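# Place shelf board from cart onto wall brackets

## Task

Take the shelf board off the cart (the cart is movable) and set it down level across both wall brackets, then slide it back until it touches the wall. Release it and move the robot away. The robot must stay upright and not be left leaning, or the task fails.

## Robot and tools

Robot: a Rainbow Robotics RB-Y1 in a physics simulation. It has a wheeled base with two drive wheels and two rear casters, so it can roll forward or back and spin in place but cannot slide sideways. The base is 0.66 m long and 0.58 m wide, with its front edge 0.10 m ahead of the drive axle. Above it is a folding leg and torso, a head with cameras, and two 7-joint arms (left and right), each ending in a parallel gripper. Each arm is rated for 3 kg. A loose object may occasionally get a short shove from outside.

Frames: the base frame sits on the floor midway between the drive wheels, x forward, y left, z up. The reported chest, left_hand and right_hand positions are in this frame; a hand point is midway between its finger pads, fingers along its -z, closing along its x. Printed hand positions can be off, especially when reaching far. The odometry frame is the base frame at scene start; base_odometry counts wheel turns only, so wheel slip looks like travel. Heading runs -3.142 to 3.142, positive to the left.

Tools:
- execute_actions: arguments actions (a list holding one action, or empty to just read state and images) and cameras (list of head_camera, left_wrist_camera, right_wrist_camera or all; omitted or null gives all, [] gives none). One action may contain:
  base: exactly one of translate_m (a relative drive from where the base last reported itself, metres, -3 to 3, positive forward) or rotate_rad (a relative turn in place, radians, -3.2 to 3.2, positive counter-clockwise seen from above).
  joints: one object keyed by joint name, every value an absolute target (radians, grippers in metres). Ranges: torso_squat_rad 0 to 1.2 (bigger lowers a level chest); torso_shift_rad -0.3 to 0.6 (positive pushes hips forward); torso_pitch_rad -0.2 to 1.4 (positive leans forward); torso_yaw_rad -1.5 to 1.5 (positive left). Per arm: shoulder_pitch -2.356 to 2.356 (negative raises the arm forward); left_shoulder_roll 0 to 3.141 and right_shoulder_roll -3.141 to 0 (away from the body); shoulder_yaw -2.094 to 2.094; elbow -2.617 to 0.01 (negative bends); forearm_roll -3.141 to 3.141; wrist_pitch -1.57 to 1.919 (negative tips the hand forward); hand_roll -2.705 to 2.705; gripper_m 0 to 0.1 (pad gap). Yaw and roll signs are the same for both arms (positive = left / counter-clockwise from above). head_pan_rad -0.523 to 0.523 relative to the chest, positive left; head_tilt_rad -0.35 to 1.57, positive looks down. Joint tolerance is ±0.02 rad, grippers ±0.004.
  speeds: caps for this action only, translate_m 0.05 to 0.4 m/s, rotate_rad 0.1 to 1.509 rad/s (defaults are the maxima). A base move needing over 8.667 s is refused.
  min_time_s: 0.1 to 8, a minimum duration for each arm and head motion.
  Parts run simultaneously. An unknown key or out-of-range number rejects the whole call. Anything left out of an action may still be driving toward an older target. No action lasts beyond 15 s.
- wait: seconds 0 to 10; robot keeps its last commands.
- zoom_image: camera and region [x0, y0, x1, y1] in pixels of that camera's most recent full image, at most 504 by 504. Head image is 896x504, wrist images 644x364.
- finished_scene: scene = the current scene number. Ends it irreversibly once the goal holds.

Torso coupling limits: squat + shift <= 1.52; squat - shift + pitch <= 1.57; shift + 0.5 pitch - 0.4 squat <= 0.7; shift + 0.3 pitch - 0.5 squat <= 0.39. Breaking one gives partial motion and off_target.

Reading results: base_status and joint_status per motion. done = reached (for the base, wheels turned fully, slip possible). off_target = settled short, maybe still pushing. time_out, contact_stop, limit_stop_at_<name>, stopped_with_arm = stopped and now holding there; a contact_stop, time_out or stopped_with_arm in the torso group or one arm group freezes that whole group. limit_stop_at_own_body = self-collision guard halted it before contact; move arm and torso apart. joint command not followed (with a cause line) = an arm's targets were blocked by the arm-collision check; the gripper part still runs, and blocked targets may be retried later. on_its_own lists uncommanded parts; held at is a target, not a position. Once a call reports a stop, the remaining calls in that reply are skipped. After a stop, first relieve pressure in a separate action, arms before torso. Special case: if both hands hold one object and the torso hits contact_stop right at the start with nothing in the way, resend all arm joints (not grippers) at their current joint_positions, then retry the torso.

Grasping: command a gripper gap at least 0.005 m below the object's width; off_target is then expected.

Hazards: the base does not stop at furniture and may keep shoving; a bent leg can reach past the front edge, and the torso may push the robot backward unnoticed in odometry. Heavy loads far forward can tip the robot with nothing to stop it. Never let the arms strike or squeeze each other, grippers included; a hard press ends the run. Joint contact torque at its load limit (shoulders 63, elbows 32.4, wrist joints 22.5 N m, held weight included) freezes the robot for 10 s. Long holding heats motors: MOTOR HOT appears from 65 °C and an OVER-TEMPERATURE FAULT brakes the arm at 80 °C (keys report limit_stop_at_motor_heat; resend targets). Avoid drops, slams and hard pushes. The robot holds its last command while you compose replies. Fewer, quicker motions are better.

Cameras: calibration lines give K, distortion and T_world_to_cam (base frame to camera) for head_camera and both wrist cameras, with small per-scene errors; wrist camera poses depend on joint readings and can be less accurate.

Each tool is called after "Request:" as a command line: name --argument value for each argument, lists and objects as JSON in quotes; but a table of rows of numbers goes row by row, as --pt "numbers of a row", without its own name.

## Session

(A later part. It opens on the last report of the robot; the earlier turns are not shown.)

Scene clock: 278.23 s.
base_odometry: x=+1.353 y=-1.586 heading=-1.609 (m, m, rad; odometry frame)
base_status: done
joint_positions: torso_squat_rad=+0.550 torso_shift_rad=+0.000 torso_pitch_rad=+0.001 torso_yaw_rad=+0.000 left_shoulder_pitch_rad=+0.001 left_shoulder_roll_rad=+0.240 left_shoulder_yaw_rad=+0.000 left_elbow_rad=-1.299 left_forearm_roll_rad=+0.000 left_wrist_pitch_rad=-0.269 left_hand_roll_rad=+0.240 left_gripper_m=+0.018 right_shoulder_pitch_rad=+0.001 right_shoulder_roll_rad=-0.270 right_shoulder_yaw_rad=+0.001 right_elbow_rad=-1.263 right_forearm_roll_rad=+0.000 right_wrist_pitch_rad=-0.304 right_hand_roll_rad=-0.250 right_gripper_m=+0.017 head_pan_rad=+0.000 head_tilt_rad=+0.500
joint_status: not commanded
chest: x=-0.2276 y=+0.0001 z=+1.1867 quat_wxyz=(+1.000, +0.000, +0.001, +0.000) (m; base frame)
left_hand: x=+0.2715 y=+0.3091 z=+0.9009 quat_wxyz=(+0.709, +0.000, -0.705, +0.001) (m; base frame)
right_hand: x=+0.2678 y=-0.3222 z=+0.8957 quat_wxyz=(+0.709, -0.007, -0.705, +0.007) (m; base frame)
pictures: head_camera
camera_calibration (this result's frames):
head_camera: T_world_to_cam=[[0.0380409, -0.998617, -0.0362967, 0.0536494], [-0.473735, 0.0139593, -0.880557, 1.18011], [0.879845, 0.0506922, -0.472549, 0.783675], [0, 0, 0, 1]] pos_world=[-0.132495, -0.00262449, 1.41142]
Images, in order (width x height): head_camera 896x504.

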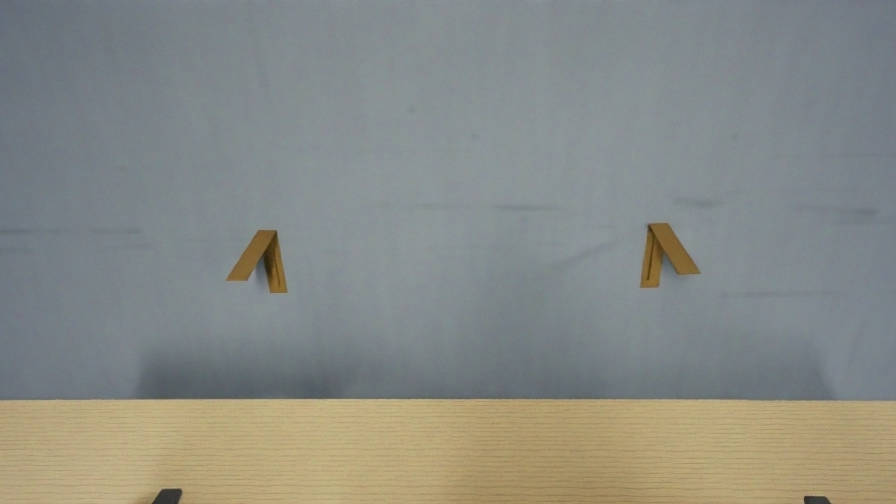

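Request:
execute_actions --actions '[{"base":{"rotate_rad":0.13},"joints":{"torso_yaw_rad":-0.125}}]' --cameras '[]'

Request:
execute_actions --actions '[{"base":{"translate_m":0.33},"joints":{"head_tilt_rad":0.65}}]'

Scene clock: 303.77 s.
base_odometry: x=+1.353 y=-1.586 heading=-1.479 (m, m, rad; odometry frame)
base_status: done
joint_positions: torso_squat_rad=+0.550 torso_shift_rad=+0.000 torso_pitch_rad=+0.001 torso_yaw_rad=-0.125 left_shoulder_pitch_rad=+0.001 left_shoulder_roll_rad=+0.240 left_shoulder_yaw_rad=+0.000 left_elbow_rad=-1.299 left_forearm_roll_rad=+0.000 left_wrist_pitch_rad=-0.269 left_hand_roll_rad=+0.240 left_gripper_m=+0.018 right_shoulder_pitch_rad=+0.002 right_shoulder_roll_rad=-0.270 right_shoulder_yaw_rad=+0.001 right_elbow_rad=-1.263 right_forearm_roll_rad=+0.000 right_wrist_pitch_rad=-0.304 right_hand_roll_rad=-0.250 right_gripper_m=+0.017 head_pan_rad=+0.000 head_tilt_rad=+0.500
joint_status: all done
chest: x=-0.2276 y=+0.0001 z=+1.1867 quat_wxyz=(+0.998, +0.000, +0.001, -0.062) (m; base frame)
left_hand: x=+0.3061 y=+0.2443 z=+0.9009 quat_wxyz=(+0.708, -0.044, -0.704, -0.044) (m; base frame)
right_hand: x=+0.2236 y=-0.3816 z=+0.8956 quat_wxyz=(+0.708, -0.051, -0.703, -0.038) (m; base frame)
pictures: none
No camera images: the call's "cameras" was empty. Leave "cameras" out to get every camera's image.

Scene clock: 306.03 s.
base_odometry: x=+1.383 y=-1.915 heading=-1.480 (m, m, rad; odometry frame)
base_status: done
joint_positions: torso_squat_rad=+0.550 torso_shift_rad=+0.000 torso_pitch_rad=+0.001 torso_yaw_rad=-0.125 left_shoulder_pitch_rad=+0.001 left_shoulder_roll_rad=+0.240 left_shoulder_yaw_rad=+0.000 left_elbow_rad=-1.299 left_forearm_roll_rad=+0.000 left_wrist_pitch_rad=-0.269 left_hand_roll_rad=+0.240 left_gripper_m=+0.018 right_shoulder_pitch_rad=+0.002 right_shoulder_roll_rad=-0.270 right_shoulder_yaw_rad=+0.001 right_elbow_rad=-1.263 right_forearm_roll_rad=+0.000 right_wrist_pitch_rad=-0.304 right_hand_roll_rad=-0.250 right_gripper_m=+0.017 head_pan_rad=+0.000 head_tilt_rad=+0.650
joint_status: all done
chest: x=-0.2275 y=+0.0001 z=+1.1867 quat_wxyz=(+0.998, +0.000, +0.001, -0.062) (m; base frame)
left_hand: x=+0.3061 y=+0.2443 z=+0.9008 quat_wxyz=(+0.708, -0.044, -0.704, -0.044) (m; base frame)
right_hand: x=+0.2237 y=-0.3816 z=+0.8956 quat_wxyz=(+0.708, -0.051, -0.703, -0.038) (m; base frame)
pictures: head_camera, left_wrist_camera, right_wrist_camera
camera_calibration (this result's frames):
head_camera: T_world_to_cam=[[-0.0926501, -0.994832, -0.0415266, 0.03124], [-0.593593, 0.0886704, -0.799866, 1.04376], [0.799415, -0.0494578, -0.59874, 0.942148], [0, 0, 0, 1]] pos_world=[-0.130707, -0.014875, 1.40026]
left_wrist_camera: T_world_to_cam=[[-0.0159989, -0.00270668, 0.999868, -0.897636], [-0.709582, -0.704498, -0.0132611, 0.43146], [0.704441, -0.709701, 0.00935059, 0.0350156], [0, 0, 0, 1]] pos_world=[0.267129, 0.326384, 0.902912]
right_wrist_camera: T_world_to_cam=[[-0.0239141, -0.0688642, -0.997339, 0.866027], [-0.524226, 0.850328, -0.0461436, 0.513747], [0.851244, 0.521727, -0.0564352, 0.140765], [0, 0, 0, 1]] pos_world=[0.170204, -0.450657, 0.895373]
Images, in order (width x height): head_camera 896x504, left_wrist_camera 644x364, right_wrist_camera 644x364.

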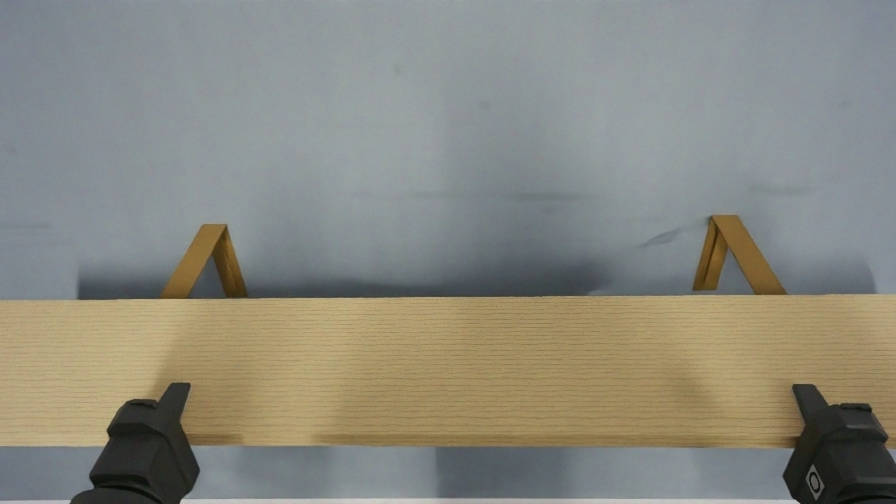

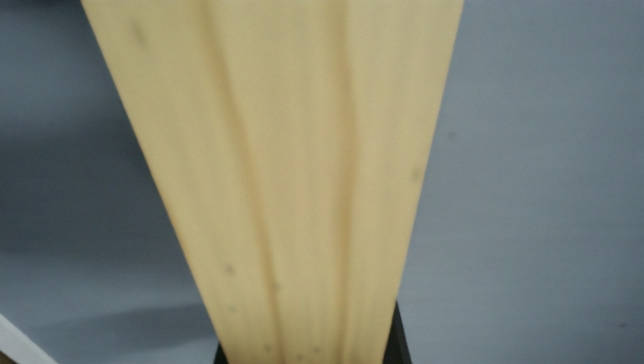

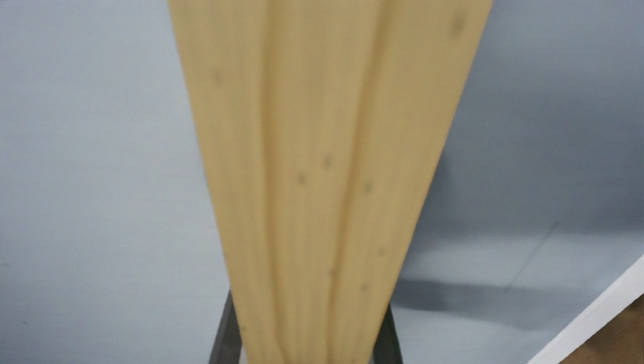

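Request:
execute_actions --actions '[{"base":{"translate_m":0.222},"joints":{"head_tilt_rad":0.8}}]'

Request:
execute_actions --actions '[{"joints":{"torso_squat_rad":0.62}}]'

Scene clock: 325.23 s.
base_odometry: x=+1.403 y=-2.136 heading=-1.482 (m, m, rad; odometry frame)
base_status: done
joint_positions: torso_squat_rad=+0.550 torso_shift_rad=+0.000 torso_pitch_rad=+0.001 torso_yaw_rad=-0.125 left_shoulder_pitch_rad=+0.001 left_shoulder_roll_rad=+0.240 left_shoulder_yaw_rad=+0.000 left_elbow_rad=-1.299 left_forearm_roll_rad=+0.000 left_wrist_pitch_rad=-0.269 left_hand_roll_rad=+0.240 left_gripper_m=+0.018 right_shoulder_pitch_rad=+0.002 right_shoulder_roll_rad=-0.270 right_shoulder_yaw_rad=+0.001 right_elbow_rad=-1.263 right_forearm_roll_rad=+0.000 right_wrist_pitch_rad=-0.304 right_hand_roll_rad=-0.250 right_gripper_m=+0.017 head_pan_rad=+0.000 head_tilt_rad=+0.800
joint_status: all done
chest: x=-0.2275 y=+0.0001 z=+1.1867 quat_wxyz=(+0.998, +0.000, +0.001, -0.062) (m; base frame)
left_hand: x=+0.3061 y=+0.2443 z=+0.9008 quat_wxyz=(+0.708, -0.044, -0.704, -0.044) (m; base frame)
right_hand: x=+0.2237 y=-0.3815 z=+0.8956 quat_wxyz=(+0.708, -0.051, -0.703, -0.038) (m; base frame)
pictures: head_camera, left_wrist_camera, right_wrist_camera
camera_calibration (this result's frames):
head_camera: T_world_to_cam=[[-0.0992283, -0.994007, -0.0458622, 0.0359025], [-0.705495, 0.102781, -0.701223, 0.884002], [0.701734, -0.0372256, -0.711465, 1.07844], [0, 0, 0, 1]] pos_world=[-0.129559, -0.0150253, 1.3888]
left_wrist_camera: T_world_to_cam=[[-0.0160164, -0.00270555, 0.999868, -0.897639], [-0.709583, -0.704497, -0.0132728, 0.431469], [0.70444, -0.709702, 0.00936373, 0.0350041], [0, 0, 0, 1]] pos_world=[0.267128, 0.326383, 0.90292]
right_wrist_camera: T_world_to_cam=[[-0.0238942, -0.0688657, -0.99734, 0.866031], [-0.52423, 0.850325, -0.046155, 0.513755], [0.851241, 0.521733, -0.0564194, 0.140753], [0, 0, 0, 1]] pos_world=[0.170204, -0.450655, 0.895381]
Images, in order (width x height): head_camera 896x504, left_wrist_camera 644x364, right_wrist_camera 644x364.

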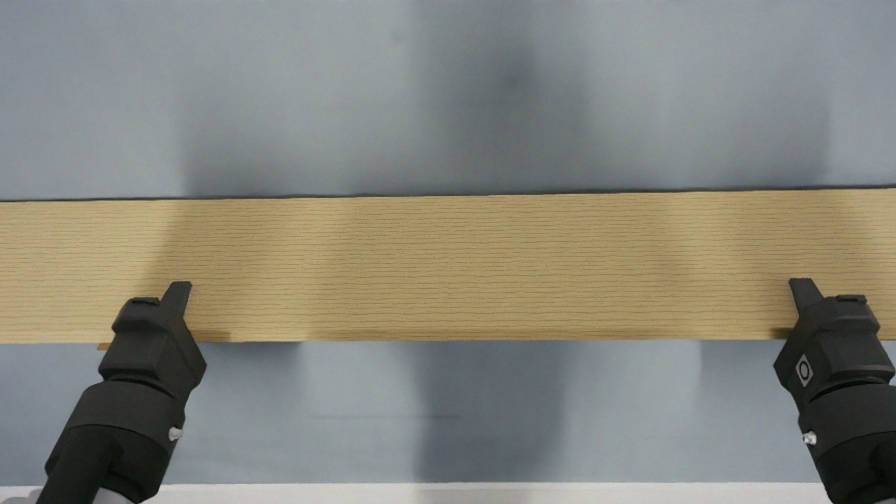

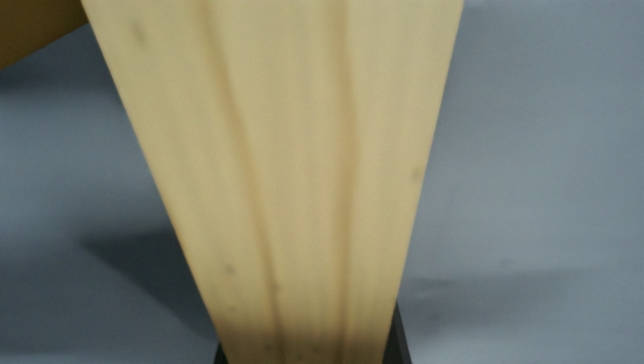

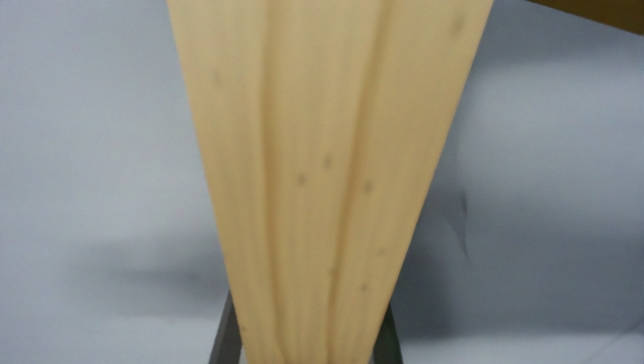

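Scene clock: 326.20 s.
base_odometry: x=+1.403 y=-2.136 heading=-1.482 (m, m, rad; odometry frame)
base_status: not commanded
joint_positions: torso_squat_rad=+0.620 torso_shift_rad=+0.000 torso_pitch_rad=+0.001 torso_yaw_rad=-0.125 left_shoulder_pitch_rad=+0.001 left_shoulder_roll_rad=+0.240 left_shoulder_yaw_rad=+0.000 left_elbow_rad=-1.299 left_forearm_roll_rad=+0.000 left_wrist_pitch_rad=-0.269 left_hand_roll_rad=+0.240 left_gripper_m=+0.018 right_shoulder_pitch_rad=+0.002 right_shoulder_roll_rad=-0.270 right_shoulder_yaw_rad=+0.001 right_elbow_rad=-1.263 right_forearm_roll_rad=+0.000 right_wrist_pitch_rad=-0.304 right_hand_roll_rad=-0.250 right_gripper_m=+0.017 head_pan_rad=+0.000 head_tilt_rad=+0.800
joint_status: all done
chest: x=-0.2277 y=+0.0001 z=+1.1597 quat_wxyz=(+0.998, +0.000, +0.000, -0.062) (m; base frame)
left_hand: x=+0.3061 y=+0.2443 z=+0.8739 quat_wxyz=(+0.707, -0.044, -0.704, -0.044) (m; base frame)
right_hand: x=+0.2236 y=-0.3815 z=+0.8687 quat_wxyz=(+0.708, -0.051, -0.703, -0.038) (m; base frame)
pictures: head_camera, left_wrist_camera, right_wrist_camera
camera_calibration (this result's frames):
head_camera: T_world_to_cam=[[-0.0992157, -0.994007, -0.0458921, 0.0346854], [-0.705302, 0.102783, -0.701416, 0.865181], [0.701929, -0.0372237, -0.711273, 1.05911], [0, 0, 0, 1]] pos_world=[-0.129765, -0.0150239, 1.36176]
left_wrist_camera: T_world_to_cam=[[-0.016269, -0.00271088, 0.999864, -0.870629], [-0.709572, -0.704505, -0.0134557, 0.431229], [0.704446, -0.709694, 0.00953804, 0.0351516], [0, 0, 0, 1]] pos_world=[0.267061, 0.326389, 0.875978]
right_wrist_camera: T_world_to_cam=[[-0.0236004, -0.0688658, -0.997347, 0.839105], [-0.524216, 0.850325, -0.0463095, 0.512611], [0.851258, 0.521732, -0.0561686, 0.139062], [0, 0, 0, 1]] pos_world=[0.170145, -0.450653, 0.868428]
Images, in order (width x height): head_camera 896x504, left_wrist_camera 644x364, right_wrist_camera 644x364.

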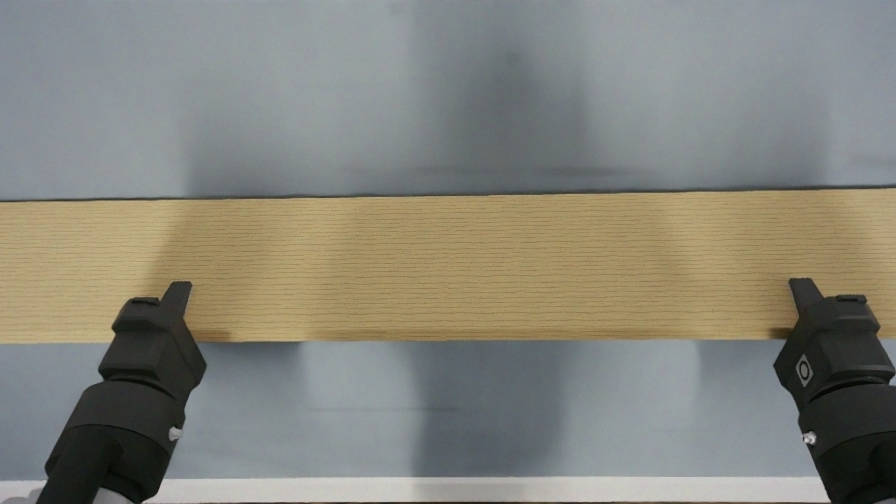

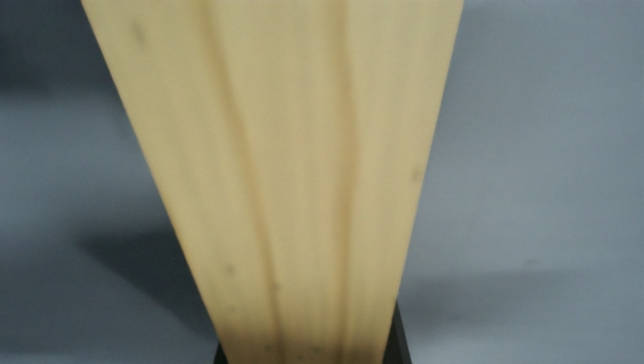

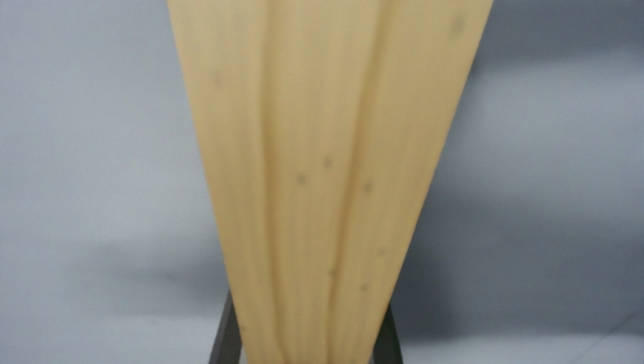

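Request:
execute_actions --actions '[{"joints":{"torso_squat_rad":0.642}}]' --cameras '["head_camera"]'

Scene clock: 329.17 s.
base_odometry: x=+1.403 y=-2.136 heading=-1.482 (m, m, rad; odometry frame)
base_status: not commanded
joint_positions: torso_squat_rad=+0.642 torso_shift_rad=+0.000 torso_pitch_rad=+0.000 torso_yaw_rad=-0.125 left_shoulder_pitch_rad=+0.001 left_shoulder_roll_rad=+0.240 left_shoulder_yaw_rad=+0.000 left_elbow_rad=-1.299 left_forearm_roll_rad=+0.000 left_wrist_pitch_rad=-0.270 left_hand_roll_rad=+0.240 left_gripper_m=+0.018 right_shoulder_pitch_rad=+0.001 right_shoulder_roll_rad=-0.270 right_shoulder_yaw_rad=+0.000 right_elbow_rad=-1.265 right_forearm_roll_rad=+0.000 right_wrist_pitch_rad=-0.305 right_hand_roll_rad=-0.250 right_gripper_m=+0.017 head_pan_rad=+0.000 head_tilt_rad=+0.800
joint_status: all done
chest: x=-0.2280 y=+0.0001 z=+1.1506 quat_wxyz=(+0.998, +0.000, +0.000, -0.062) (m; base frame)
left_hand: x=+0.3060 y=+0.2442 z=+0.8656 quat_wxyz=(+0.707, -0.044, -0.705, -0.044) (m; base frame)
right_hand: x=+0.2240 y=-0.3814 z=+0.8613 quat_wxyz=(+0.707, -0.051, -0.705, -0.037) (m; base frame)
pictures: head_camera
camera_calibration (this result's frames):
head_camera: T_world_to_cam=[[-0.0991853, -0.994012, -0.0458504, 0.0342386], [-0.704839, 0.102707, -0.701893, 0.859196], [0.702399, -0.0373003, -0.710805, 1.05245], [0, 0, 0, 1]] pos_world=[-0.13025, -0.0149549, 1.35272]
Images, in order (width x height): head_camera 896x504.

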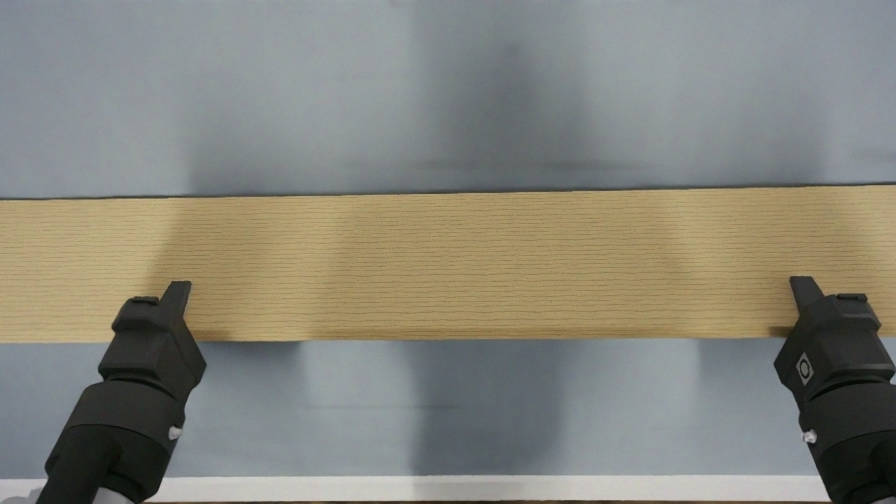

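Request:
zoom_image --camera "head_camera" --region '[696, 160, 896, 220]'

Request:
zoom_image --camera "head_camera" --region '[0, 170, 200, 230]'

Request:
execute_actions --actions '[{"base":{"translate_m":0.012},"speeds":{"translate_m":0.05}}]' --cameras '["head_camera"]'

Request:
zoom_image --camera "head_camera" --region '[696, 160, 896, 220]'

Request:
zoom_image --camera "head_camera" --region '[0, 170, 200, 230]'

Region (696, 160, 896, 220) of head_camera's 896x504 image, scaled by 2.520, with more detail than that image has; it fills the top 151 rows of this view, and the rest is white.

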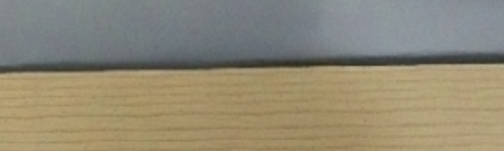

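Region (0, 170, 200, 230) of head_camera's 896x504 image, scaled by 2.520, with more detail than that image has; it fills the top 151 rows of this view, and the rest is white.

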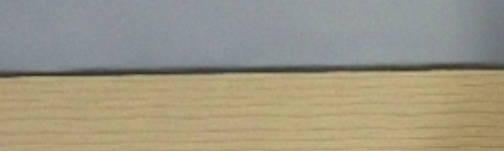

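Scene clock: 336.77 s.
base_odometry: x=+1.404 y=-2.148 heading=-1.482 (m, m, rad; odometry frame)
base_status: done
joint_positions: torso_squat_rad=+0.642 torso_shift_rad=+0.000 torso_pitch_rad=+0.000 torso_yaw_rad=-0.125 left_shoulder_pitch_rad=+0.001 left_shoulder_roll_rad=+0.240 left_shoulder_yaw_rad=+0.000 left_elbow_rad=-1.299 left_forearm_roll_rad=+0.000 left_wrist_pitch_rad=-0.270 left_hand_roll_rad=+0.240 left_gripper_m=+0.018 right_shoulder_pitch_rad=+0.000 right_shoulder_roll_rad=-0.270 right_shoulder_yaw_rad=+0.000 right_elbow_rad=-1.265 right_forearm_roll_rad=+0.000 right_wrist_pitch_rad=-0.305 right_hand_roll_rad=-0.250 right_gripper_m=+0.017 head_pan_rad=+0.000 head_tilt_rad=+0.800
joint_status: not commanded
chest: x=-0.2279 y=+0.0001 z=+1.1506 quat_wxyz=(+0.998, +0.000, +0.000, -0.062) (m; base frame)
left_hand: x=+0.3062 y=+0.2442 z=+0.8658 quat_wxyz=(+0.707, -0.044, -0.705, -0.044) (m; base frame)
right_hand: x=+0.2243 y=-0.3814 z=+0.8615 quat_wxyz=(+0.707, -0.051, -0.705, -0.037) (m; base frame)
pictures: head_camera
camera_calibration (this result's frames):
head_camera: T_world_to_cam=[[-0.0991923, -0.994013, -0.0458131, 0.034219], [-0.704961, 0.102692, -0.701772, 0.859122], [0.702276, -0.037314, -0.710927, 1.05249], [0, 0, 0, 1]] pos_world=[-0.130095, -0.0149382, 1.35272]
Images, in order (width x height): head_camera 896x504.

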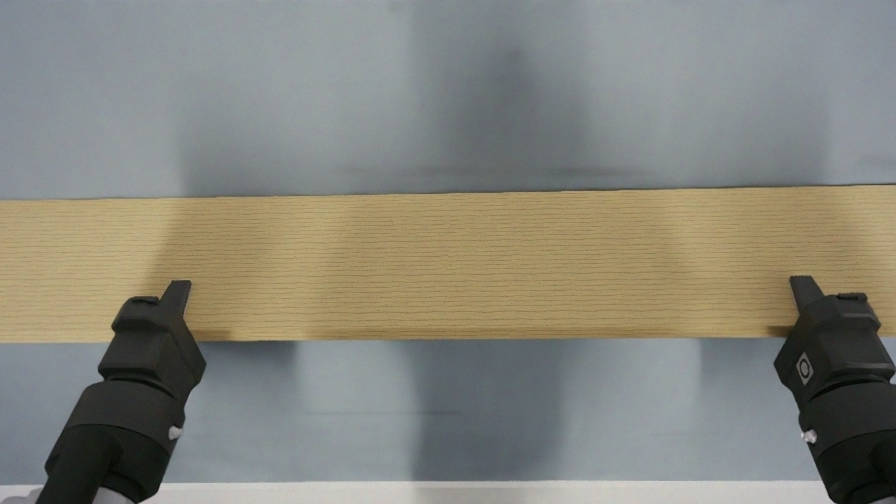

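Region (696, 160, 896, 220) of head_camera's 896x504 image, scaled by 2.520, with more detail than that image has; it fills the top 151 rows of this view, and the rest is white.

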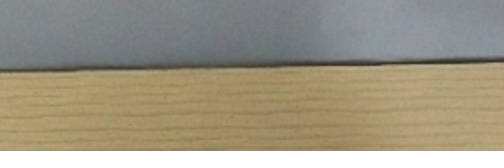

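Region (0, 170, 200, 230) of head_camera's 896x504 image, scaled by 2.520, with more detail than that image has; it fills the top 151 rows of this view, and the rest is white.

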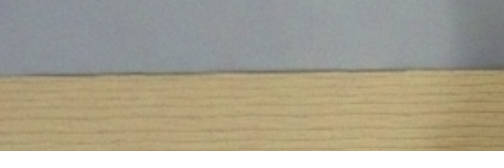

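Request:
execute_actions --actions '[{"base":{"translate_m":0.008},"joints":{"torso_yaw_rad":-0.114},"speeds":{"translate_m":0.05}}]' --cameras '["head_camera"]'

Request:
zoom_image --camera "head_camera" --region '[696, 160, 896, 220]'

Request:
zoom_image --camera "head_camera" --region '[0, 170, 200, 230]'

Scene clock: 344.20 s.
base_odometry: x=+1.405 y=-2.156 heading=-1.483 (m, m, rad; odometry frame)
base_status: done
joint_positions: torso_squat_rad=+0.642 torso_shift_rad=+0.000 torso_pitch_rad=+0.000 torso_yaw_rad=-0.114 left_shoulder_pitch_rad=+0.001 left_shoulder_roll_rad=+0.240 left_shoulder_yaw_rad=+0.000 left_elbow_rad=-1.299 left_forearm_roll_rad=+0.000 left_wrist_pitch_rad=-0.270 left_hand_roll_rad=+0.240 left_gripper_m=+0.018 right_shoulder_pitch_rad=+0.001 right_shoulder_roll_rad=-0.270 right_shoulder_yaw_rad=+0.000 right_elbow_rad=-1.265 right_forearm_roll_rad=+0.000 right_wrist_pitch_rad=-0.305 right_hand_roll_rad=-0.250 right_gripper_m=+0.017 head_pan_rad=+0.000 head_tilt_rad=+0.800
joint_status: all done
chest: x=-0.2279 y=+0.0002 z=+1.1506 quat_wxyz=(+0.998, +0.000, +0.000, -0.057) (m; base frame)
left_hand: x=+0.3035 y=+0.2502 z=+0.8657 quat_wxyz=(+0.707, -0.040, -0.705, -0.040) (m; base frame)
right_hand: x=+0.2281 y=-0.3765 z=+0.8614 quat_wxyz=(+0.707, -0.048, -0.705, -0.033) (m; base frame)
pictures: head_camera
camera_calibration (this result's frames):
head_camera: T_world_to_cam=[[-0.0883456, -0.995043, -0.0456585, 0.0366128], [-0.706042, 0.0948885, -0.701784, 0.858857], [0.702638, -0.0297627, -0.710925, 1.05259], [0, 0, 0, 1]] pos_world=[-0.129968, -0.0137362, 1.35272]
Images, in order (width x height): head_camera 896x504.

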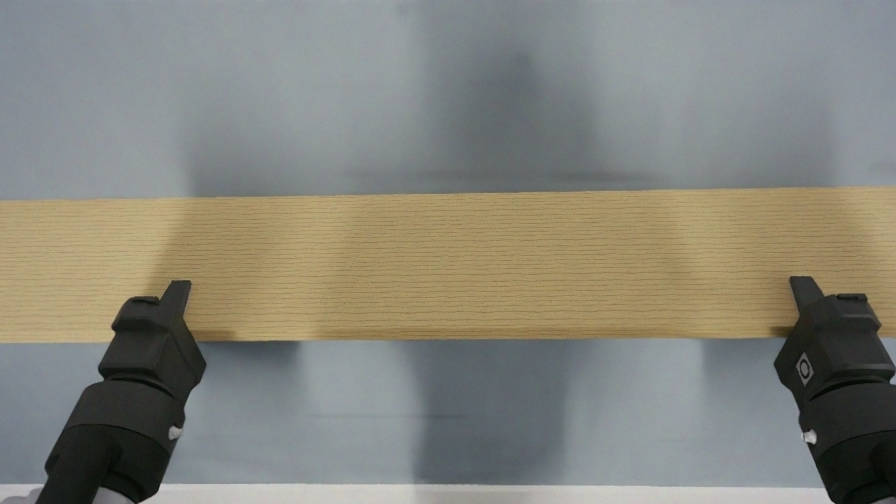

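Region (696, 160, 896, 220) of head_camera's 896x504 image, scaled by 2.520, with more detail than that image has; it fills the top 151 rows of this view, and the rest is white.

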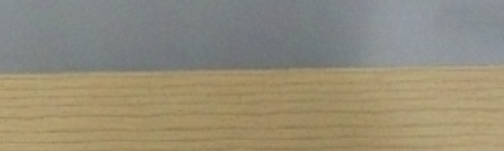

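Region (0, 170, 200, 230) of head_camera's 896x504 image, scaled by 2.520, with more detail than that image has; it fills the top 151 rows of this view, and the rest is white.

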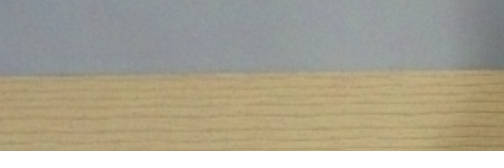

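Flush. Release and back off.

Request:
execute_actions --actions '[{"joints":{"left_gripper_m":0.05,"right_gripper_m":0.05}}]' --cameras '[]'

Request:
execute_actions --actions '[{"base":{"translate_m":-0.6},"joints":{"head_tilt_rad":0.45}}]'

Scene clock: 348.40 s.
base_odometry: x=+1.405 y=-2.156 heading=-1.483 (m, m, rad; odometry frame)
base_status: not commanded
joint_positions: torso_squat_rad=+0.642 torso_shift_rad=+0.000 torso_pitch_rad=+0.000 torso_yaw_rad=-0.114 left_shoulder_pitch_rad=+0.000 left_shoulder_roll_rad=+0.240 left_shoulder_yaw_rad=+0.000 left_elbow_rad=-1.300 left_forearm_roll_rad=+0.000 left_wrist_pitch_rad=-0.270 left_hand_roll_rad=+0.240 left_gripper_m=+0.050 right_shoulder_pitch_rad=+0.000 right_shoulder_roll_rad=-0.270 right_shoulder_yaw_rad=+0.000 right_elbow_rad=-1.265 right_forearm_roll_rad=+0.000 right_wrist_pitch_rad=-0.305 right_hand_roll_rad=-0.250 right_gripper_m=+0.050 head_pan_rad=+0.000 head_tilt_rad=+0.800
joint_status: all done
chest: x=-0.2279 y=+0.0002 z=+1.1506 quat_wxyz=(+0.998, +0.000, +0.000, -0.057) (m; base frame)
left_hand: x=+0.3037 y=+0.2501 z=+0.8662 quat_wxyz=(+0.707, -0.041, -0.705, -0.040) (m; base frame)
right_hand: x=+0.2283 y=-0.3764 z=+0.8615 quat_wxyz=(+0.707, -0.048, -0.705, -0.033) (m; base frame)
pictures: none
No camera images: the call's "cameras" was empty. Leave "cameras" out to get every camera's image.

Scene clock: 351.60 s.
base_odometry: x=+1.352 y=-1.558 heading=-1.485 (m, m, rad; odometry frame)
base_status: done
joint_positions: torso_squat_rad=+0.642 torso_shift_rad=+0.000 torso_pitch_rad=+0.000 torso_yaw_rad=-0.114 left_shoulder_pitch_rad=+0.000 left_shoulder_roll_rad=+0.240 left_shoulder_yaw_rad=+0.000 left_elbow_rad=-1.300 left_forearm_roll_rad=+0.000 left_wrist_pitch_rad=-0.270 left_hand_roll_rad=+0.240 left_gripper_m=+0.050 right_shoulder_pitch_rad=+0.000 right_shoulder_roll_rad=-0.270 right_shoulder_yaw_rad=+0.000 right_elbow_rad=-1.265 right_forearm_roll_rad=+0.000 right_wrist_pitch_rad=-0.305 right_hand_roll_rad=-0.250 right_gripper_m=+0.050 head_pan_rad=+0.000 head_tilt_rad=+0.450
joint_status: all done
chest: x=-0.2280 y=+0.0002 z=+1.1506 quat_wxyz=(+0.998, +0.000, +0.000, -0.057) (m; base frame)
left_hand: x=+0.3038 y=+0.2500 z=+0.8665 quat_wxyz=(+0.706, -0.041, -0.706, -0.040) (m; base frame)
right_hand: x=+0.2284 y=-0.3764 z=+0.8617 quat_wxyz=(+0.707, -0.047, -0.705, -0.033) (m; base frame)
pictures: head_camera, left_wrist_camera, right_wrist_camera
camera_calibration (this result's frames):
head_camera: T_world_to_cam=[[-0.0740274, -0.996669, -0.0342203, 0.0240156], [-0.423919, 0.0625093, -0.90354, 1.18934], [0.90267, -0.0523801, -0.427134, 0.710569], [0, 0, 0, 1]] pos_world=[-0.135449, -0.0131893, 1.37894]
left_wrist_camera: T_world_to_cam=[[-0.0201162, -0.00261987, 0.999794, -0.862092], [-0.702139, -0.71186, -0.0159927, 0.435285], [0.711756, -0.702316, 0.0124804, 0.0342615], [0, 0, 0, 1]] pos_world=[0.263903, 0.331666, 0.868448]
right_wrist_camera: T_world_to_cam=[[-0.0180446, -0.0699508, -0.997387, 0.830958], [-0.533977, 0.844047, -0.0495358, 0.513024], [0.845306, 0.531688, -0.0525826, 0.133929], [0, 0, 0, 1]] pos_world=[0.175726, -0.446098, 0.861242]
Images, in order (width x height): head_camera 896x504, left_wrist_camera 644x364, right_wrist_camera 644x364.

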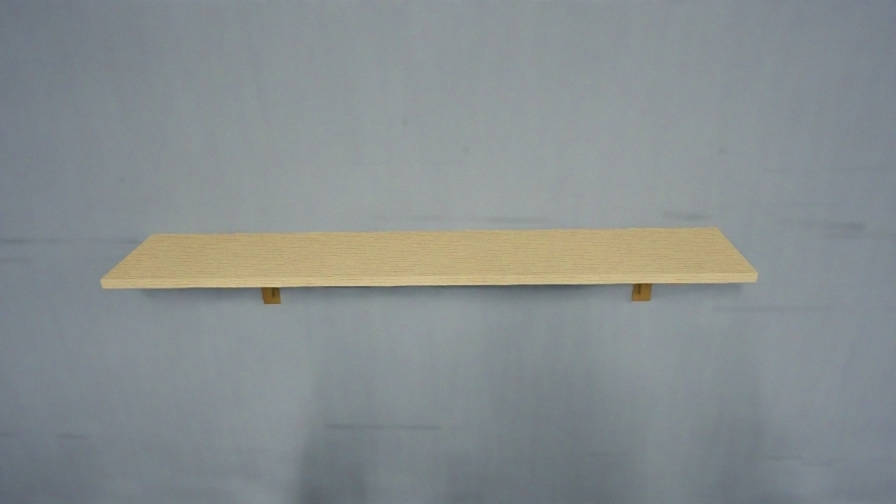

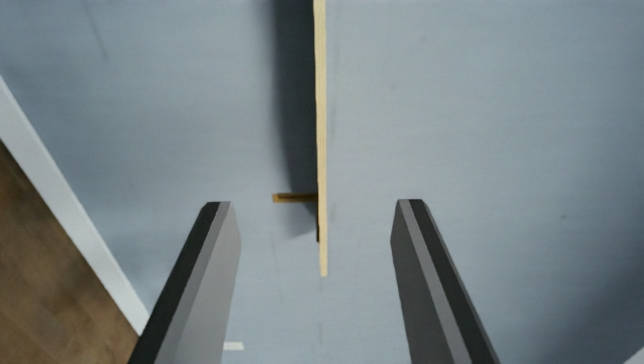

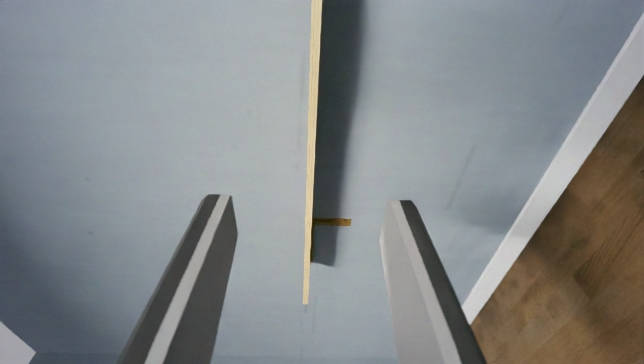

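Request:
finished_scene --scene 1

The scene is finished: the task was done.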